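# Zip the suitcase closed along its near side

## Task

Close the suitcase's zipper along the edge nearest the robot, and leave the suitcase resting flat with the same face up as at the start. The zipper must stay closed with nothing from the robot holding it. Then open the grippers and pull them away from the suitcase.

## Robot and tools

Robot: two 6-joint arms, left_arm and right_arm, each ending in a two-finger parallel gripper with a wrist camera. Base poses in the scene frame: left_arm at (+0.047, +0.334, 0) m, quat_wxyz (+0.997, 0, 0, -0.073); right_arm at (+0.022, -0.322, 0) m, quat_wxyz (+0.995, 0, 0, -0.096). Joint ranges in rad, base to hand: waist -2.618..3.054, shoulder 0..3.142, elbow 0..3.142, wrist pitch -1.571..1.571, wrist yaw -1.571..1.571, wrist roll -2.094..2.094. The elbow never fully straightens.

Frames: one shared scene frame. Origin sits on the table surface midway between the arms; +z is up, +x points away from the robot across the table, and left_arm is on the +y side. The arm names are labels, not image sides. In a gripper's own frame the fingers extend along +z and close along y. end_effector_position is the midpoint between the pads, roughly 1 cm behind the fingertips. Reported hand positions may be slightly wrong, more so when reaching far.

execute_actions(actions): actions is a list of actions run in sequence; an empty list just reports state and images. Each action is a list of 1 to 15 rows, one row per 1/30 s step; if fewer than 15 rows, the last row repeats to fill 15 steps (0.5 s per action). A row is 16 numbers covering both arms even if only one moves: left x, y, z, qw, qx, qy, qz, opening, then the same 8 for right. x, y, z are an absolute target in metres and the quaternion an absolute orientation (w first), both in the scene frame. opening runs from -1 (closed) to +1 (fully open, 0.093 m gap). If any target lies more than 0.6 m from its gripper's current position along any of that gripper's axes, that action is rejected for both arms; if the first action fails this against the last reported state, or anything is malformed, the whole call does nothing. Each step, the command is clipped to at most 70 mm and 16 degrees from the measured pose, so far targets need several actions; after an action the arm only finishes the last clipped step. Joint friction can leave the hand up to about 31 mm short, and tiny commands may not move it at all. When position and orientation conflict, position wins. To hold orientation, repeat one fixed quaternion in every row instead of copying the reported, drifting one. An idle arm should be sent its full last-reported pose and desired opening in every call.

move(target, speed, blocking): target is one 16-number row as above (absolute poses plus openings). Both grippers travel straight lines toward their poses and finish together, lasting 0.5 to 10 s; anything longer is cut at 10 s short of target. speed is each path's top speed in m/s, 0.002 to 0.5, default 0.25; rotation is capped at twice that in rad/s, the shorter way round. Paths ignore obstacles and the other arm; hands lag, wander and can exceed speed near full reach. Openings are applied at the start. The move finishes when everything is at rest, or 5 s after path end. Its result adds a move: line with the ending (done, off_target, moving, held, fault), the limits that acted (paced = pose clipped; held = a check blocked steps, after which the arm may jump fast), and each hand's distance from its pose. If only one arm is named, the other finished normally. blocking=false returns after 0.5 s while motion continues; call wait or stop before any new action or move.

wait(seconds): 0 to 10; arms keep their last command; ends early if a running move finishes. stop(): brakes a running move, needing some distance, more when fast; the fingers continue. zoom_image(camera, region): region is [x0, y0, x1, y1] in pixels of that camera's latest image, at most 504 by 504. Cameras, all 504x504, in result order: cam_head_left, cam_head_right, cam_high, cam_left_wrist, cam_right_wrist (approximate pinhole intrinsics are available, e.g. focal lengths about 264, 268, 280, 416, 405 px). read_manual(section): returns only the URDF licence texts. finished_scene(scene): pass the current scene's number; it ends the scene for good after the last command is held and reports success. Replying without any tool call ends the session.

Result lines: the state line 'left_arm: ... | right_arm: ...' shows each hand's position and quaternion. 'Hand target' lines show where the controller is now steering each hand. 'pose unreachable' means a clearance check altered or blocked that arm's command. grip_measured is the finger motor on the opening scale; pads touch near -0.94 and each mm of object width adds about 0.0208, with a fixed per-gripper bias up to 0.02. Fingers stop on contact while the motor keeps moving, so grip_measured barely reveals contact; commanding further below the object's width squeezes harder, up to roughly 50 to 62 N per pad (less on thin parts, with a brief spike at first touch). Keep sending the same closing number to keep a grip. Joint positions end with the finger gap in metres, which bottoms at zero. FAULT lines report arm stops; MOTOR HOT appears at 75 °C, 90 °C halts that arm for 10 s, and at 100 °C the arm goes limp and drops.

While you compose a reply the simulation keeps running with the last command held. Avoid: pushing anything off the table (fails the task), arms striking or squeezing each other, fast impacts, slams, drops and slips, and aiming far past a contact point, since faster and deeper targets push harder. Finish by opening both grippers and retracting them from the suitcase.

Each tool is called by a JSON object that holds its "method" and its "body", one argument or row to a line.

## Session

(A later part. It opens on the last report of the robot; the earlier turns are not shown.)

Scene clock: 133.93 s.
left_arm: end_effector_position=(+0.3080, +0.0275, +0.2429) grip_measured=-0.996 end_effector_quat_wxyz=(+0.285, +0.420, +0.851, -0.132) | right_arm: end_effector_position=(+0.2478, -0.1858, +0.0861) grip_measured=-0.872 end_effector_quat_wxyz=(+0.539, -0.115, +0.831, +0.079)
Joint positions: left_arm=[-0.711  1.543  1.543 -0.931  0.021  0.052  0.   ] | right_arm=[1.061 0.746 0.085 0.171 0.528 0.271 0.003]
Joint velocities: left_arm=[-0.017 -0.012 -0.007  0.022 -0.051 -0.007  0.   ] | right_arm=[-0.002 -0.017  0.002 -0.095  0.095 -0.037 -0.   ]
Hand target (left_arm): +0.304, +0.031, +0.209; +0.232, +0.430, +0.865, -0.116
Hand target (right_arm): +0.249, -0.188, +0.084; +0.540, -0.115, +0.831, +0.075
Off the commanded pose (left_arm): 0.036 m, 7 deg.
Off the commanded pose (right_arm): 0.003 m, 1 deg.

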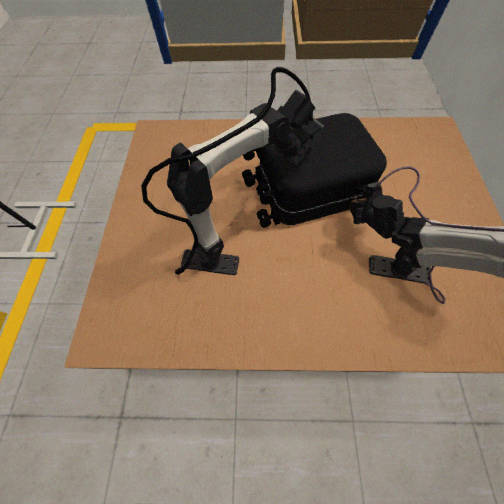

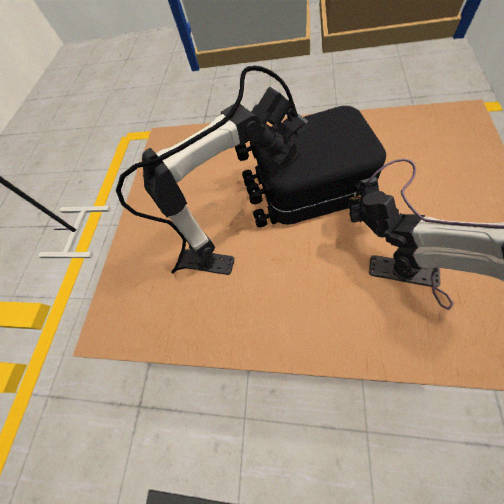

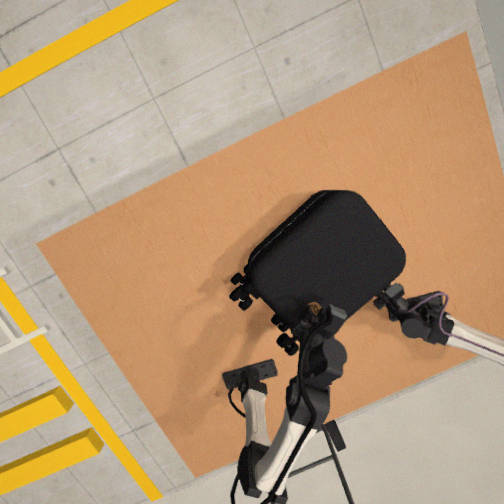

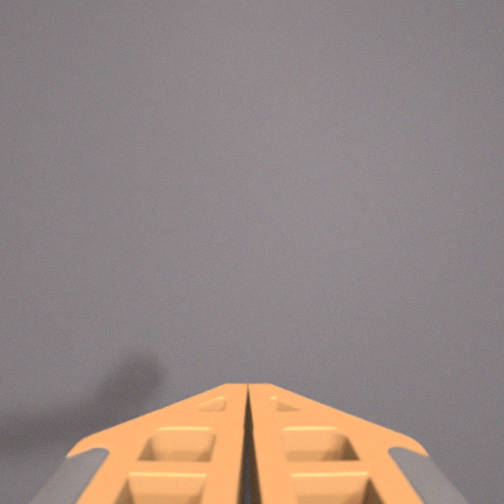

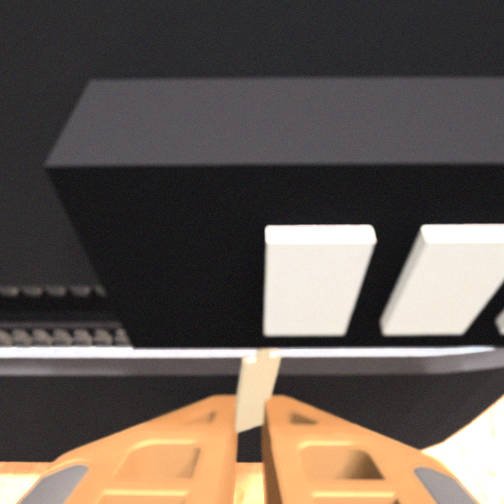

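Held. Repeat the swing-out.

{"method": "move", "body": {
  "target": [0.305,0.03,0.205,0.232,0.431,0.865,-0.115,-1, 0.238,-0.190,0.102,0.548,-0.114,0.826,0.076,-0.88],
  "speed": 0.025
}}

{"method": "execute_actions", "body": {
  "actions": [
    [[0.305,0.03,0.207,0.232,0.431,0.865,-0.115,-1, 0.237,-0.190,0.107,0.548,-0.114,0.826,0.076,-0.88]],
    [[0.305,0.03,0.207,0.232,0.431,0.865,-0.115,-1, 0.236,-0.191,0.112,0.548,-0.114,0.826,0.076,-0.88]],
    [[0.305,0.03,0.207,0.232,0.431,0.865,-0.115,-1, 0.234,-0.1915,0.117,0.548,-0.114,0.826,0.076,-0.88]],
    [[0.305,0.03,0.207,0.232,0.431,0.865,-0.115,-1, 0.232,-0.192,0.122,0.548,-0.114,0.826,0.076,-0.88]]
  ]
}}

Scene clock: 137.97 s.
left_arm: end_effector_position=(+0.3080, +0.0275, +0.2429) grip_measured=-0.996 end_effector_quat_wxyz=(+0.285, +0.420, +0.851, -0.132) | right_arm: end_effector_position=(+0.2363, -0.1941, +0.0841) grip_measured=-0.878 end_effector_quat_wxyz=(+0.533, -0.125, +0.835, +0.061)
Joint positions: left_arm=[-0.711  1.543  1.543 -0.931  0.021  0.052  0.   ] | right_arm=[1.108 0.629 0.085 0.012 0.582 0.28  0.003]
Joint velocities: left_arm=[-0.002 -0.002  0.002 -0.037 -0.007 -0.007  0.   ] | right_arm=[-0.022 -0.022 -0.007 -0.051 -0.007 -0.022  0.001]
Hand target (left_arm): +0.304, +0.031, +0.207; +0.232, +0.430, +0.865, -0.116
Hand target (right_arm): +0.239, -0.190, +0.101; +0.548, -0.114, +0.825, +0.076
Off the commanded pose (left_arm): 0.038 m, 7 deg.
Off the commanded pose (right_arm): 0.018 m, 3 deg.
move: off_target (left_arm, right_arm)

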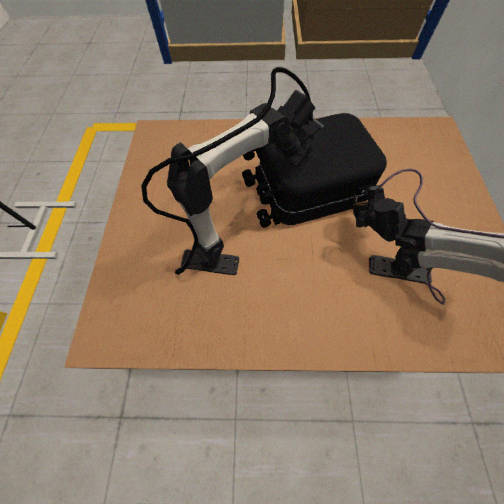

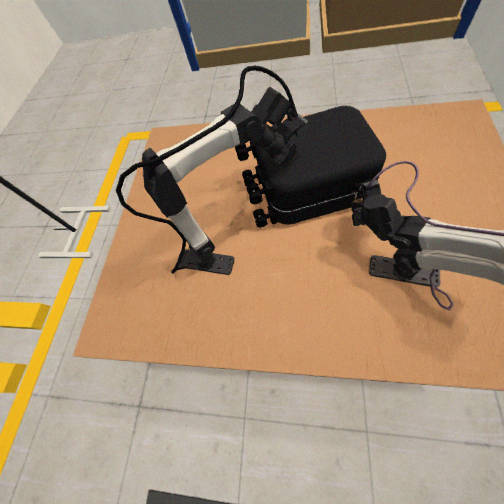

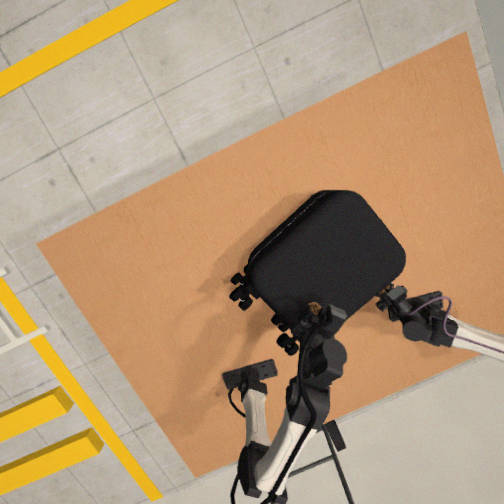

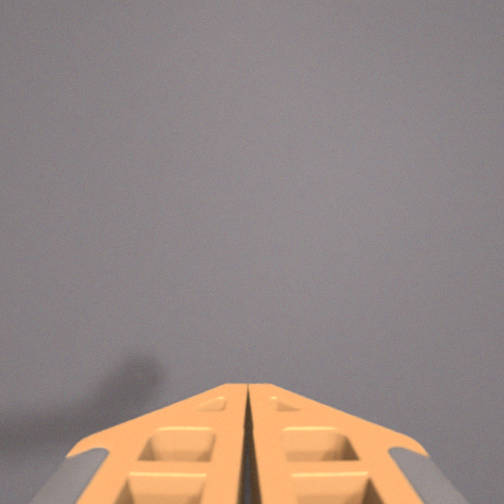

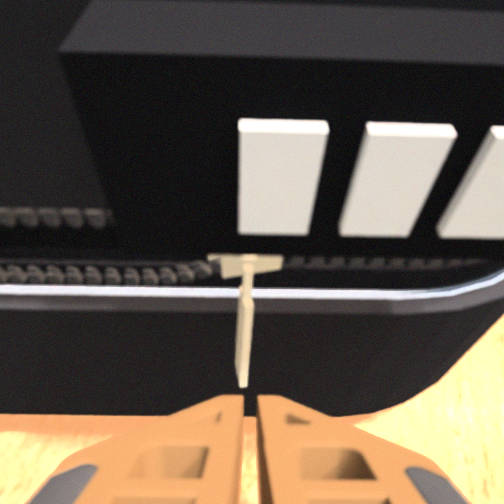

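Scene clock: 139.97 s.
left_arm: end_effector_position=(+0.3080, +0.0275, +0.2429) grip_measured=-0.996 end_effector_quat_wxyz=(+0.285, +0.420, +0.851, -0.132) | right_arm: end_effector_position=(+0.2315, -0.1948, +0.1057) grip_measured=-0.878 end_effector_quat_wxyz=(+0.534, -0.125, +0.834, +0.061)
Joint positions: left_arm=[-0.711  1.543  1.543 -0.931  0.021  0.052  0.   ] | right_arm=[ 1.142  0.545  0.164 -0.16   0.612  0.299  0.003]
Joint velocities: left_arm=[ 0.002 -0.007  0.007  0.007  0.022 -0.066  0.   ] | right_arm=[ 0.012 -0.017 -0.007 -0.066 -0.037 -0.066 -0.001]
Hand target (left_arm): +0.304, +0.031, +0.209; +0.232, +0.430, +0.865, -0.116
Hand target (right_arm): +0.233, -0.192, +0.121; +0.548, -0.113, +0.826, +0.076
Off the commanded pose (left_arm): 0.036 m, 7 deg.
Off the commanded pose (right_arm): 0.017 m, 3 deg.

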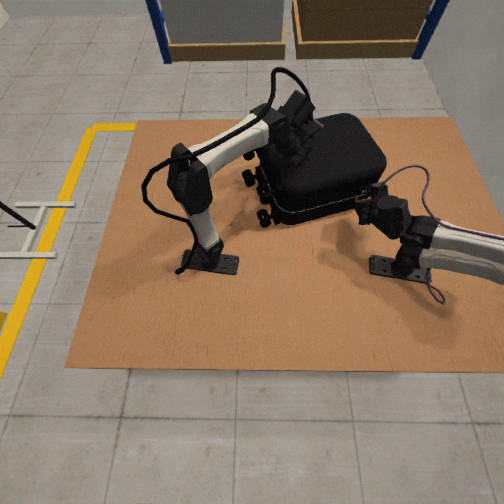

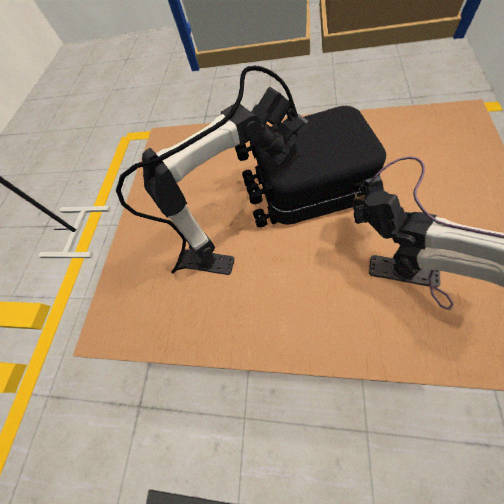

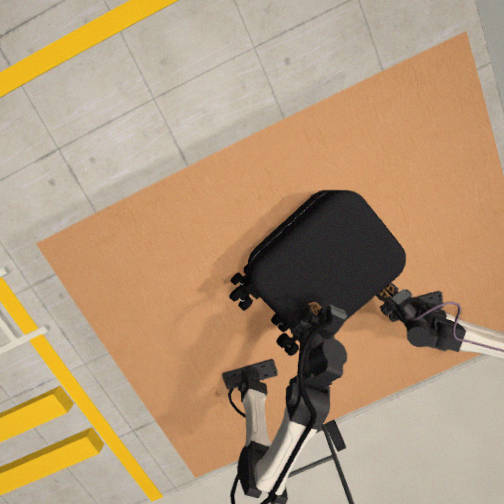

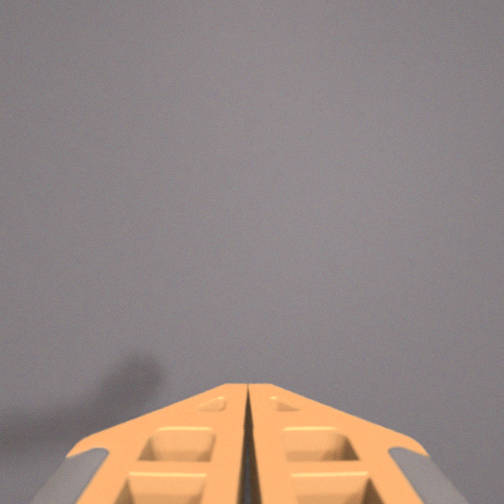

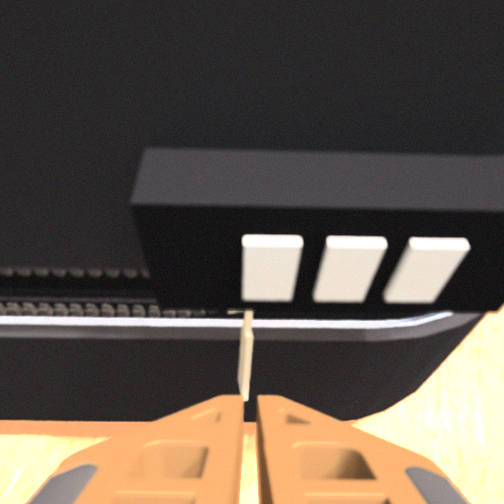

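{"method": "move", "body": {
  "target": [0.305,0.03,0.205,0.232,0.431,0.865,-0.115,-1, 0.247,-0.188,0.091,0.54,-0.115,0.831,0.075,-0.4],
  "speed": 0.03
}}

Scene clock: 143.13 s.
left_arm: end_effector_position=(+0.3080, +0.0275, +0.2429) grip_measured=-0.996 end_effector_quat_wxyz=(+0.285, +0.420, +0.851, -0.132) | right_arm: end_effector_position=(+0.2465, -0.1865, +0.1014) grip_measured=-0.402 end_effector_quat_wxyz=(+0.545, -0.110, +0.827, +0.082)
Joint positions: left_arm=[-0.711  1.543  1.543 -0.931  0.021  0.052  0.   ] | right_arm=[1.075 0.674 0.125 0.071 0.547 0.28  0.026]
Joint velocities: left_arm=[-0.007 -0.017  0.002 -0.037 -0.007 -0.051  0.   ] | right_arm=[-0.007  0.007  0.007  0.139 -0.095 -0.037 -0.001]
Hand target (left_arm): +0.304, +0.031, +0.207; +0.232, +0.430, +0.865, -0.116
Hand target (right_arm): +0.246, -0.189, +0.091; +0.539, -0.115, +0.831, +0.075
Off the commanded pose (left_arm): 0.038 m, 7 deg.
Off the commanded pose (right_arm): 0.011 m, 1 deg.
move: off_target (left_arm, right_arm)

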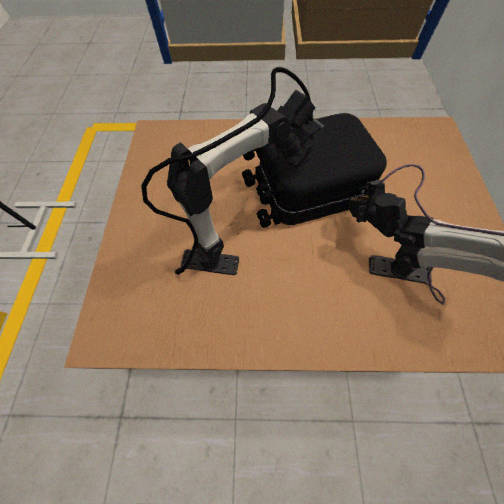

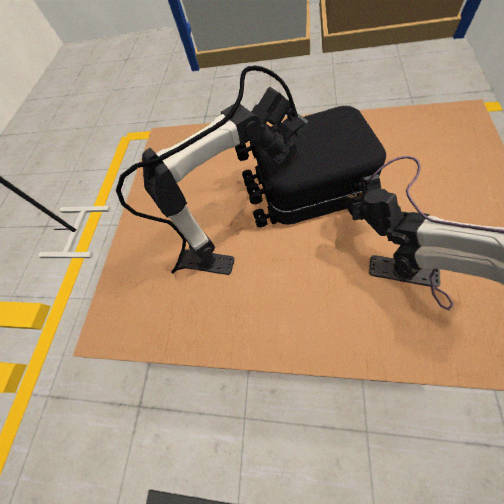

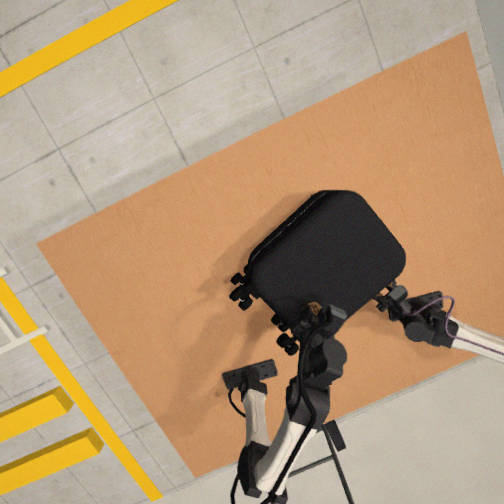

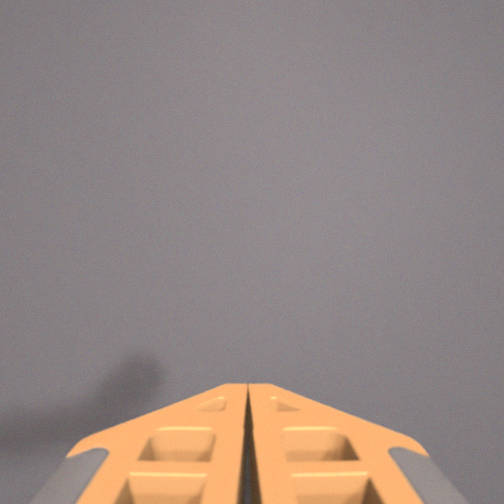

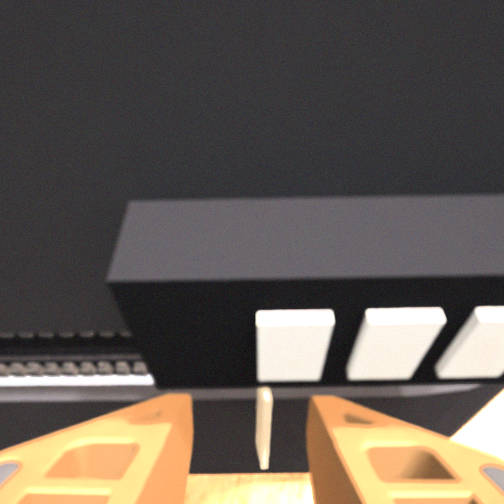

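{"method": "execute_actions", "body": {
  "actions": [
    [[0.305,0.03,0.207,0.232,0.431,0.865,-0.115,-1, 0.249,-0.191,0.088,0.54,-0.115,0.831,0.075,-0.5]],
    [[0.305,0.03,0.207,0.232,0.431,0.865,-0.115,-1, 0.249,-0.191,0.088,0.54,-0.115,0.831,0.075,-0.8]],
    [[0.305,0.03,0.207,0.232,0.431,0.865,-0.115,-1, 0.249,-0.191,0.088,0.54,-0.115,0.831,0.075,-1]]
  ]
}}

{"method": "zoom_image", "body": {
  "camera": "cam_right_wrist",
  "region": [170, 340, 334, 504]
}}

Scene clock: 145.80 s.
left_arm: end_effector_position=(+0.3080, +0.0275, +0.2429) grip_measured=-0.996 end_effector_quat_wxyz=(+0.285, +0.420, +0.851, -0.132) | right_arm: end_effector_position=(+0.2493, -0.1886, +0.1003) grip_measured=-0.986 end_effector_quat_wxyz=(+0.549, -0.108, +0.825, +0.085)
Joint positions: left_arm=[-0.711  1.543  1.543 -0.931  0.021  0.052  0.   ] | right_arm=[1.044 0.674 0.108 0.108 0.519 0.263 0.   ]
Joint velocities: left_arm=[ 0.007 -0.002  0.007  0.022  0.022 -0.066  0.   ] | right_arm=[ 0.002 -0.017 -0.007  0.066 -0.022  0.022  0.   ]
Hand target (left_arm): +0.304, +0.031, +0.209; +0.232, +0.430, +0.865, -0.116
Hand target (right_arm): +0.248, -0.192, +0.088; +0.539, -0.115, +0.831, +0.075
Off the commanded pose (left_arm): 0.036 m, 7 deg.
Off the commanded pose (right_arm): 0.013 m, 2 deg.

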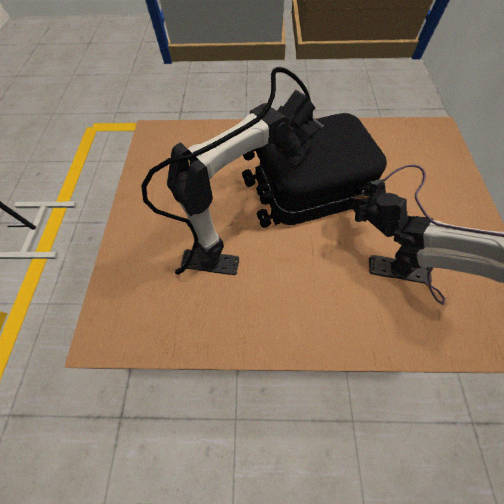

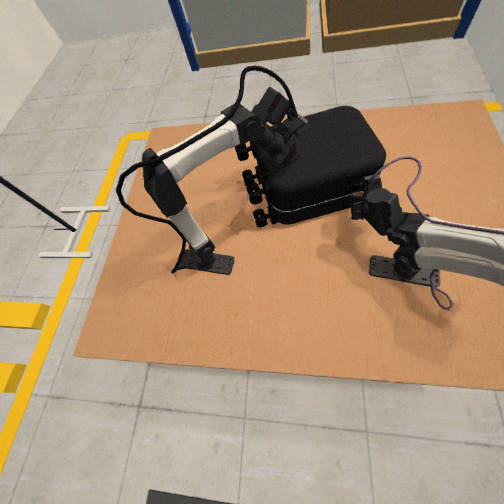

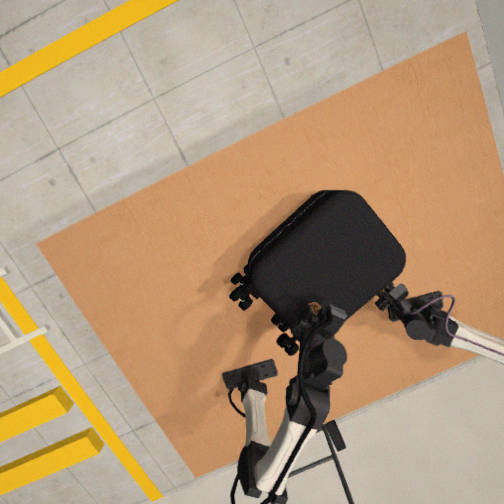

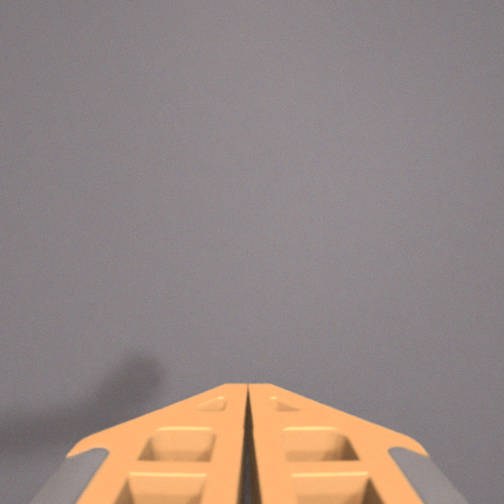

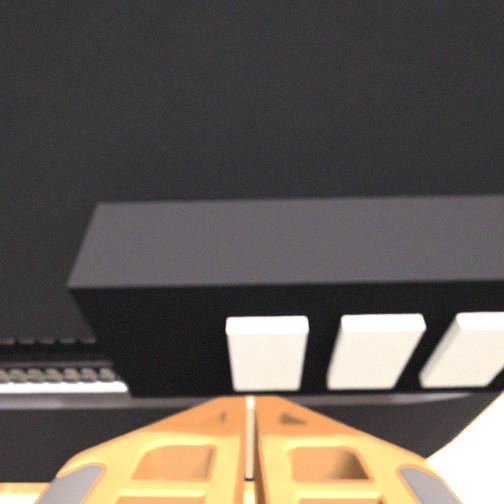

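Region (170, 340, 334, 504) of cam_right_wrist's 504x504 image, scaled by 3.073, with more detail than that image has.

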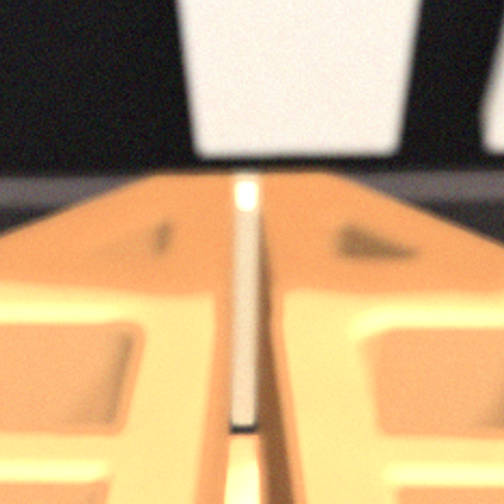

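{"method": "move", "body": {
  "target": [0.305,0.03,0.195,0.232,0.431,0.865,-0.115,-1, 0.240,-0.147,0.110,0.545,-0.108,0.828,0.073,-1],
  "speed": 0.03
}}

Scene clock: 149.67 s.
left_arm: end_effector_position=(+0.3116, +0.0295, +0.2417) grip_measured=-0.996 end_effector_quat_wxyz=(+0.289, +0.416, +0.852, -0.129) | right_arm: end_effector_position=(+0.2400, -0.1805, +0.1010) grip_measured=-0.986 end_effector_quat_wxyz=(+0.550, -0.090, +0.830, +0.013)
Joint positions: left_arm=[-0.704  1.541  1.532 -0.917  0.015  0.053  0.   ] | right_arm=[1.27  0.856 0.201 0.022 0.841 0.416 0.   ]
Joint velocities: left_arm=[-0.022 -0.017 -0.007  0.007  0.022  0.037  0.   ] | right_arm=[-0.002  0.002 -0.002  0.007 -0.066  0.022  0.   ]
Hand target (left_arm): +0.304, +0.031, +0.197; +0.231, +0.430, +0.865, -0.116
Hand target (right_arm): +0.236, -0.151, +0.113; +0.546, -0.109, +0.828, +0.073
Off the commanded pose (left_arm): 0.047 m, 7 deg.
Off the commanded pose (right_arm): 0.035 m, 7 deg.
move: off_target (left_arm, right_arm)

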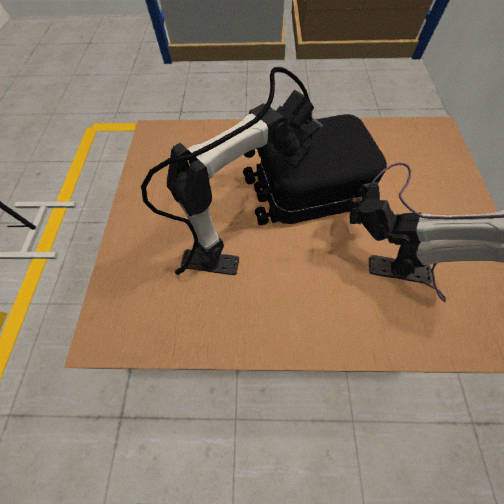

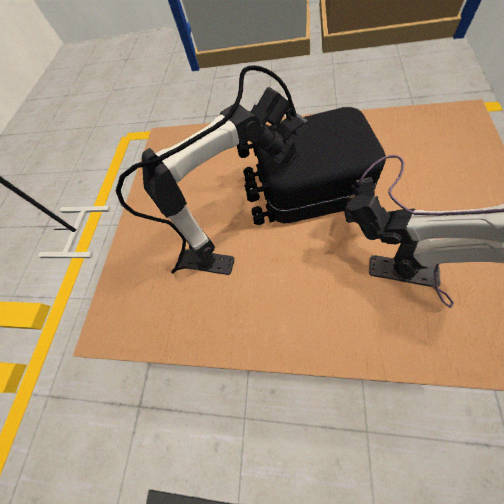

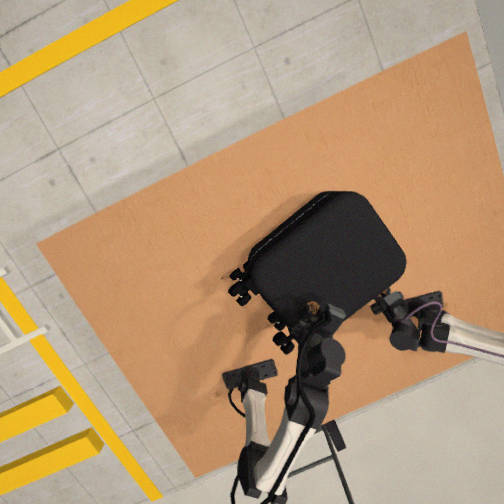

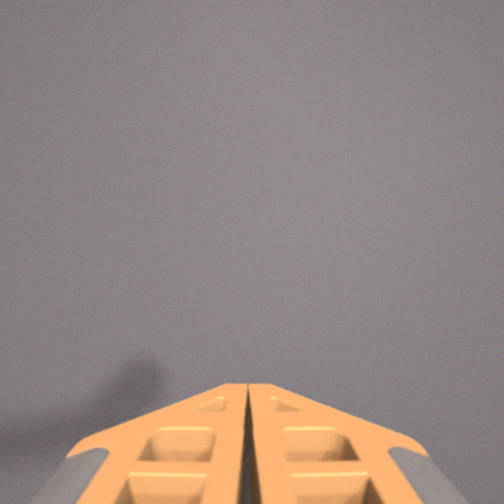

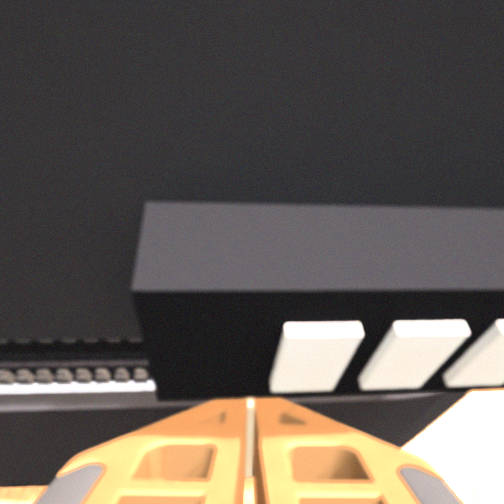

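{"method": "move", "body": {
  "target": [0.275,0.045,0.256,0.1173,0.4346,0.891,-0.0572,-1, 0.240,-0.178,0.104,0.547,-0.09,0.83,0.055,-1],
  "speed": 0.08
}}

{"method": "move", "body": {
  "target": [0.275,0.045,0.21,0.1173,0.4346,0.891,-0.0572,-1, 0.240,-0.178,0.104,0.547,-0.09,0.83,0.055,-1],
  "speed": 0.04
}}

Scene clock: 158.17 s.
left_arm: end_effector_position=(+0.2751, +0.0488, +0.2567) grip_measured=-0.996 end_effector_quat_wxyz=(+0.121, +0.434, +0.890, -0.064) | right_arm: end_effector_position=(+0.2404, -0.1813, +0.1012) grip_measured=-0.986 end_effector_quat_wxyz=(+0.541, -0.090, +0.836, +0.034)
Joint positions: left_arm=[-0.745  1.788  2.038 -1.547  0.014  0.015  0.   ] | right_arm=[ 1.229  0.804  0.196 -0.002  0.766  0.406  0.   ]
Joint velocities: left_arm=[-0.007  0.012  0.007 -0.037  0.007  0.051  0.   ] | right_arm=[-0.017  0.007 -0.017 -0.022 -0.051 -0.037  0.   ]
Hand target (left_arm): +0.275, +0.046, +0.255; +0.116, +0.433, +0.892, -0.060
Hand target (right_arm): +0.240, -0.178, +0.104; +0.547, -0.090, +0.830, +0.054
Off the commanded pose (left_arm): 0.004 m, 1 deg.
Off the commanded pose (right_arm): 0.004 m, 3 deg.
move: off_target (right_arm)

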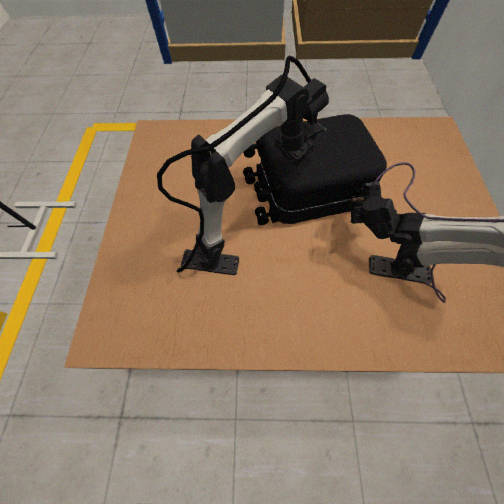

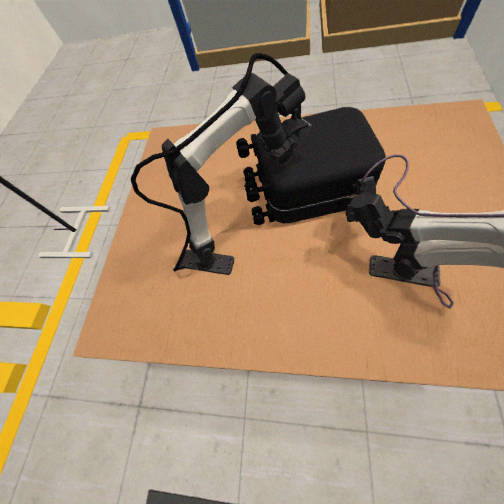

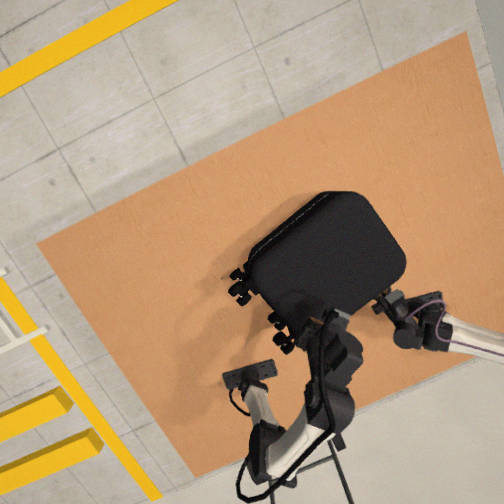

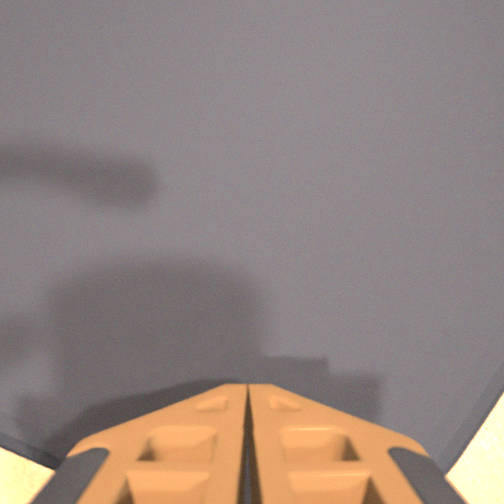

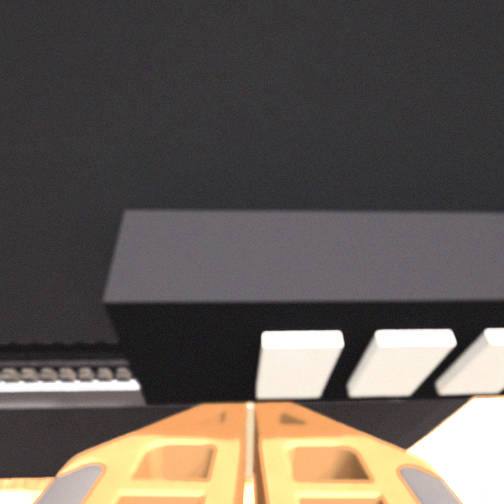

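Scene clock: 159.57 s.
left_arm: end_effector_position=(+0.2754, +0.0482, +0.2400) grip_measured=-0.996 end_effector_quat_wxyz=(+0.147, +0.433, +0.886, -0.073) | right_arm: end_effector_position=(+0.2404, -0.1813, +0.1011) grip_measured=-0.986 end_effector_quat_wxyz=(+0.541, -0.091, +0.836, +0.034)
Joint positions: left_arm=[-0.748  1.696  1.837 -1.382  0.008  0.015  0.   ] | right_arm=[ 1.229  0.804  0.196 -0.003  0.766  0.406  0.   ]
Joint velocities: left_arm=[-0.007 -0.012  0.002  0.081 -0.066 -0.007  0.   ] | right_arm=[ 0.012 -0.002 -0.017  0.022 -0.051 -0.007  0.   ]
Hand target (left_arm): +0.275, +0.045, +0.211; +0.117, +0.435, +0.891, -0.057
Hand target (right_arm): +0.240, -0.178, +0.104; +0.547, -0.090, +0.830, +0.054
Off the commanded pose (left_arm): 0.030 m, 4 deg.
Off the commanded pose (right_arm): 0.004 m, 3 deg.
move: off_target (left_arm, right_arm)

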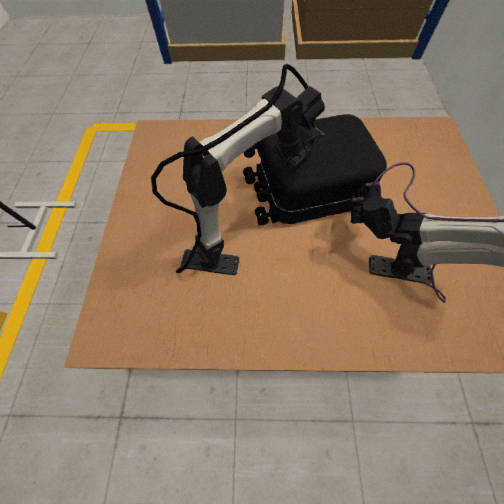

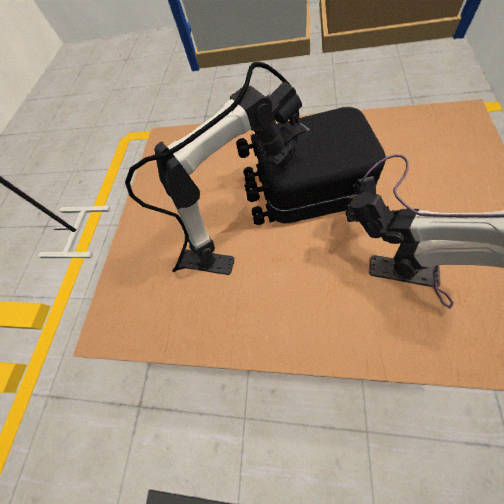

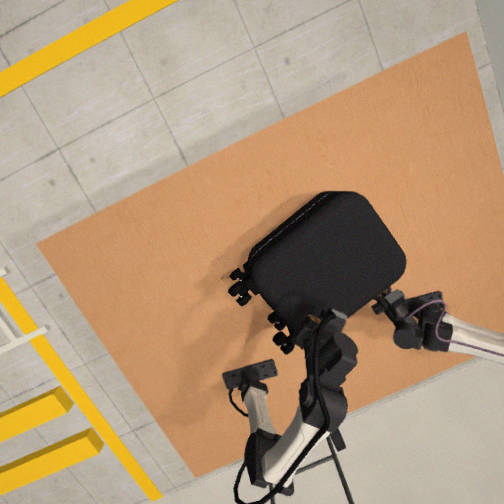

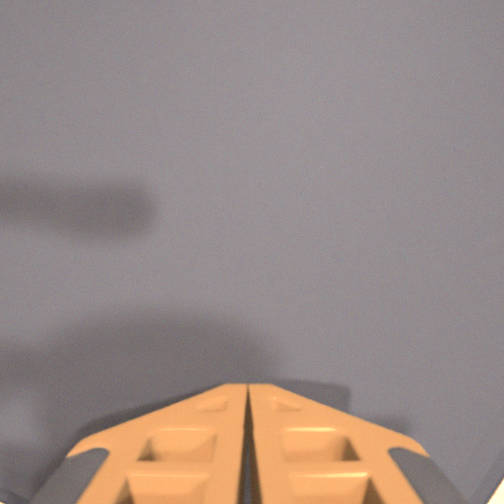

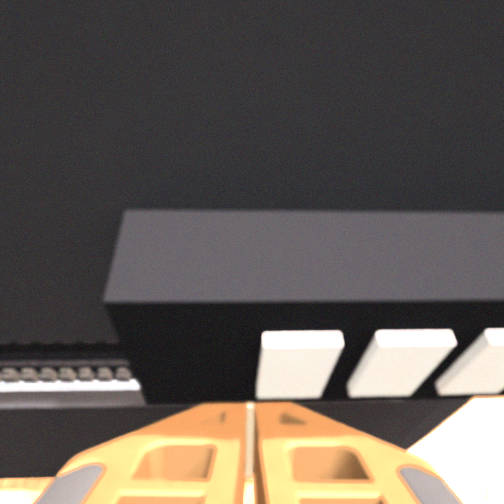

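{"method": "execute_actions", "body": {
  "actions": [
    [[0.275,0.045,0.195,0.1173,0.4346,0.891,-0.0572,-1, 0.240,-0.178,0.106,0.547,-0.09,0.83,0.055,-1]],
    [[0.275,0.045,0.18,0.1173,0.4346,0.891,-0.0572,-1, 0.239,-0.170,0.107,0.547,-0.09,0.83,0.055,-1]],
    [[0.275,0.045,0.18,0.1173,0.4346,0.891,-0.0572,-1, 0.237,-0.160,0.108,0.547,-0.09,0.83,0.055,-1]],
    [[0.275,0.045,0.18,0.1173,0.4346,0.891,-0.0572,-1, 0.235,-0.150,0.109,0.547,-0.09,0.83,0.055,-1]],
    [[0.275,0.045,0.18,0.1173,0.4346,0.891,-0.0572,-1, 0.233,-0.140,0.110,0.547,-0.09,0.83,0.055,-1]]
  ]
}}

Scene clock: 164.27 s.
left_arm: end_effector_position=(+0.2780, +0.0501, +0.2390) grip_measured=-0.996 end_effector_quat_wxyz=(+0.188, +0.428, +0.880, -0.082) | right_arm: end_effector_position=(+0.2335, -0.1719, +0.1013) grip_measured=-0.986 end_effector_quat_wxyz=(+0.553, -0.079, +0.829, -0.002)
Joint positions: left_arm=[-0.748  1.61   1.708 -1.255 -0.011  0.015  0.   ] | right_arm=[ 1.364  0.951  0.249 -0.029  0.95   0.531  0.   ]
Joint velocities: left_arm=[-0.002  0.007  0.012  0.022  0.022 -0.066  0.   ] | right_arm=[-0.002 -0.012 -0.002 -0.007  0.066 -0.007  0.   ]
Hand target (left_arm): +0.273, +0.049, +0.184; +0.117, +0.434, +0.892, -0.057
Hand target (right_arm): +0.230, -0.143, +0.113; +0.548, -0.091, +0.830, +0.055
Off the commanded pose (left_arm): 0.059 m, 9 deg.
Off the commanded pose (right_arm): 0.033 m, 7 deg.

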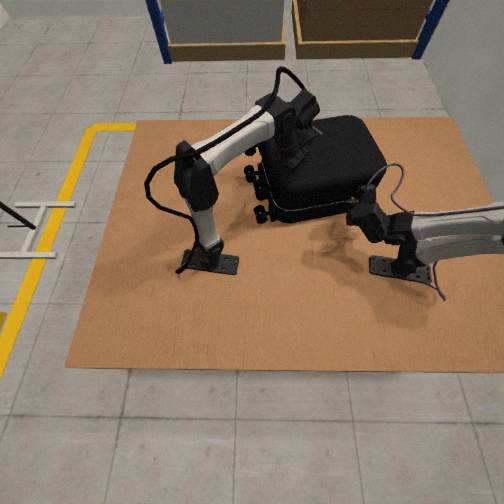

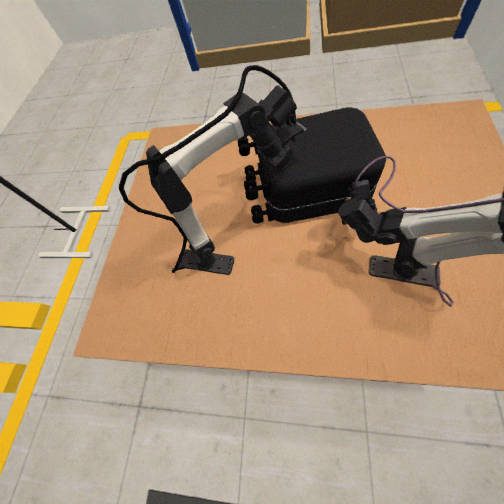

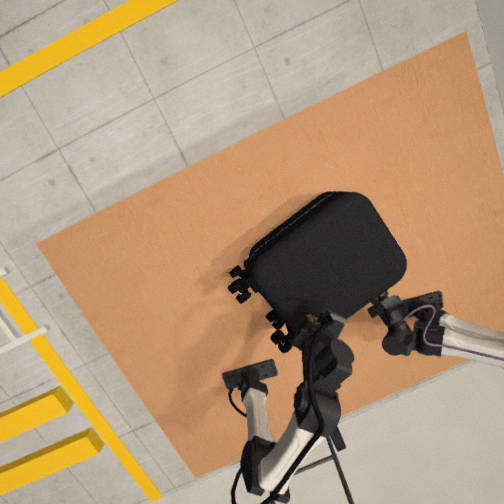

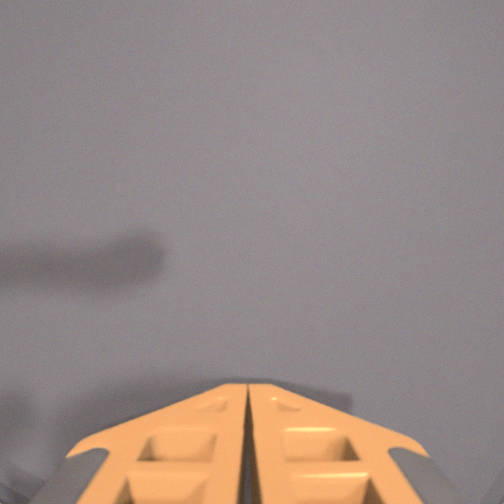

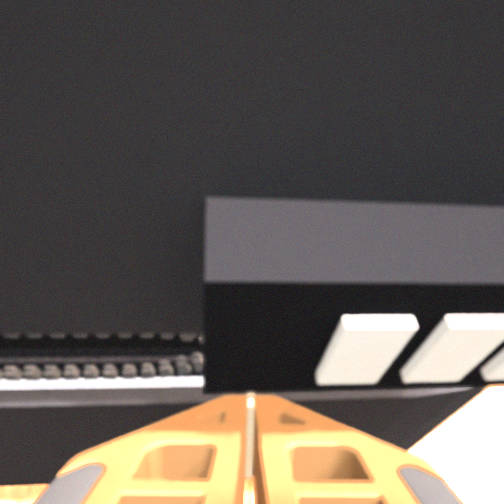

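{"method": "execute_actions", "body": {
  "actions": [
    [[0.275,0.045,0.18,0.1173,0.4346,0.891,-0.0572,-1, 0.234,-0.128,0.110,0.547,-0.09,0.83,0.055,-1]],
    [[0.275,0.045,0.18,0.1173,0.4346,0.891,-0.0572,-1, 0.232,-0.116,0.110,0.547,-0.09,0.83,0.055,-1]],
    [[0.275,0.045,0.18,0.1173,0.4346,0.891,-0.0572,-1, 0.230,-0.104,0.110,0.547,-0.09,0.83,0.055,-1]],
    [[0.275,0.045,0.18,0.1173,0.4346,0.891,-0.0572,-1, 0.228,-0.092,0.110,0.547,-0.09,0.83,0.055,-1]]
  ]
}}

Scene clock: 167.93 s.
left_arm: end_effector_position=(+0.2780, +0.0501, +0.2390) grip_measured=-0.996 end_effector_quat_wxyz=(+0.188, +0.428, +0.880, -0.082) | right_arm: end_effector_position=(+0.2273, -0.1328, +0.1020) grip_measured=-0.986 end_effector_quat_wxyz=(+0.555, -0.093, +0.827, -0.020)
Joint positions: left_arm=[-0.748  1.61   1.708 -1.255 -0.012  0.015  0.   ] | right_arm=[ 1.485  1.202  0.391 -0.065  1.048  0.656  0.   ]
Joint velocities: left_arm=[ 0.002 -0.007  0.012  0.007 -0.022  0.051  0.   ] | right_arm=[-0.007  0.007 -0.002 -0.007 -0.022  0.007  0.   ]
Hand target (left_arm): +0.273, +0.049, +0.184; +0.117, +0.434, +0.892, -0.057
Hand target (right_arm): +0.224, -0.096, +0.114; +0.548, -0.090, +0.830, +0.054
Off the commanded pose (left_arm): 0.059 m, 9 deg.
Off the commanded pose (right_arm): 0.042 m, 9 deg.

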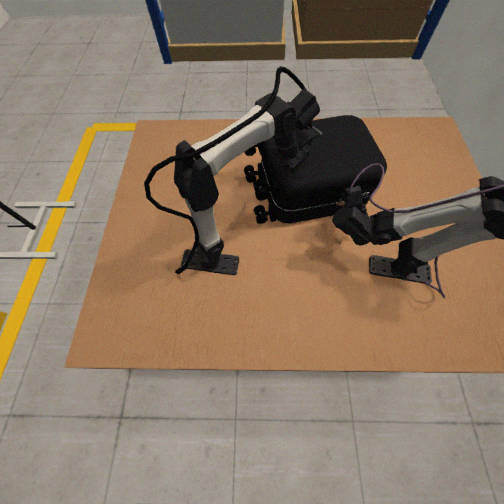

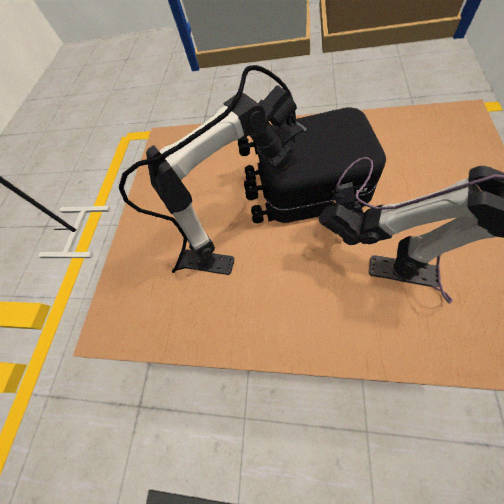

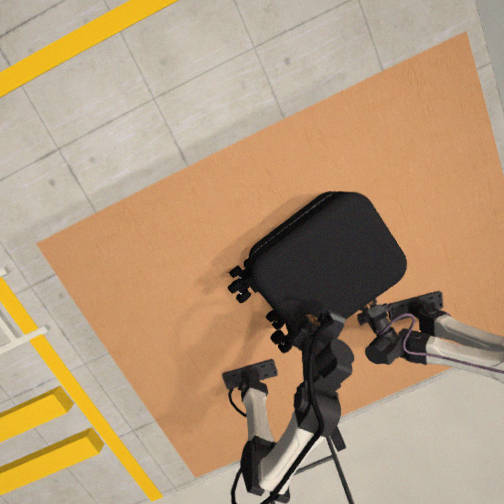

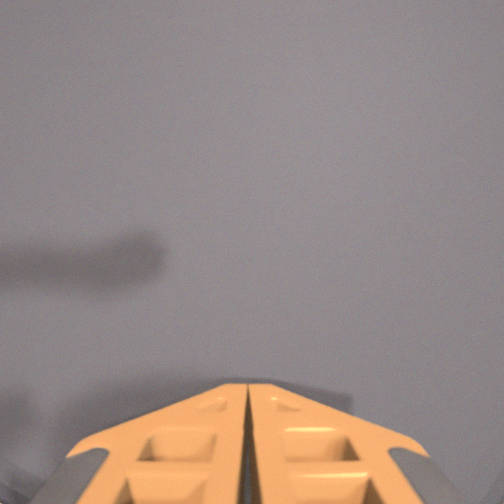

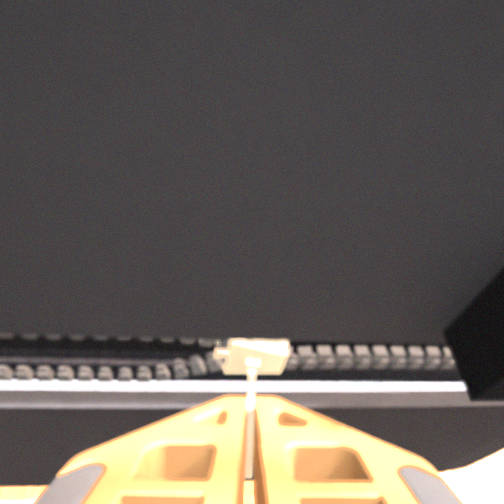

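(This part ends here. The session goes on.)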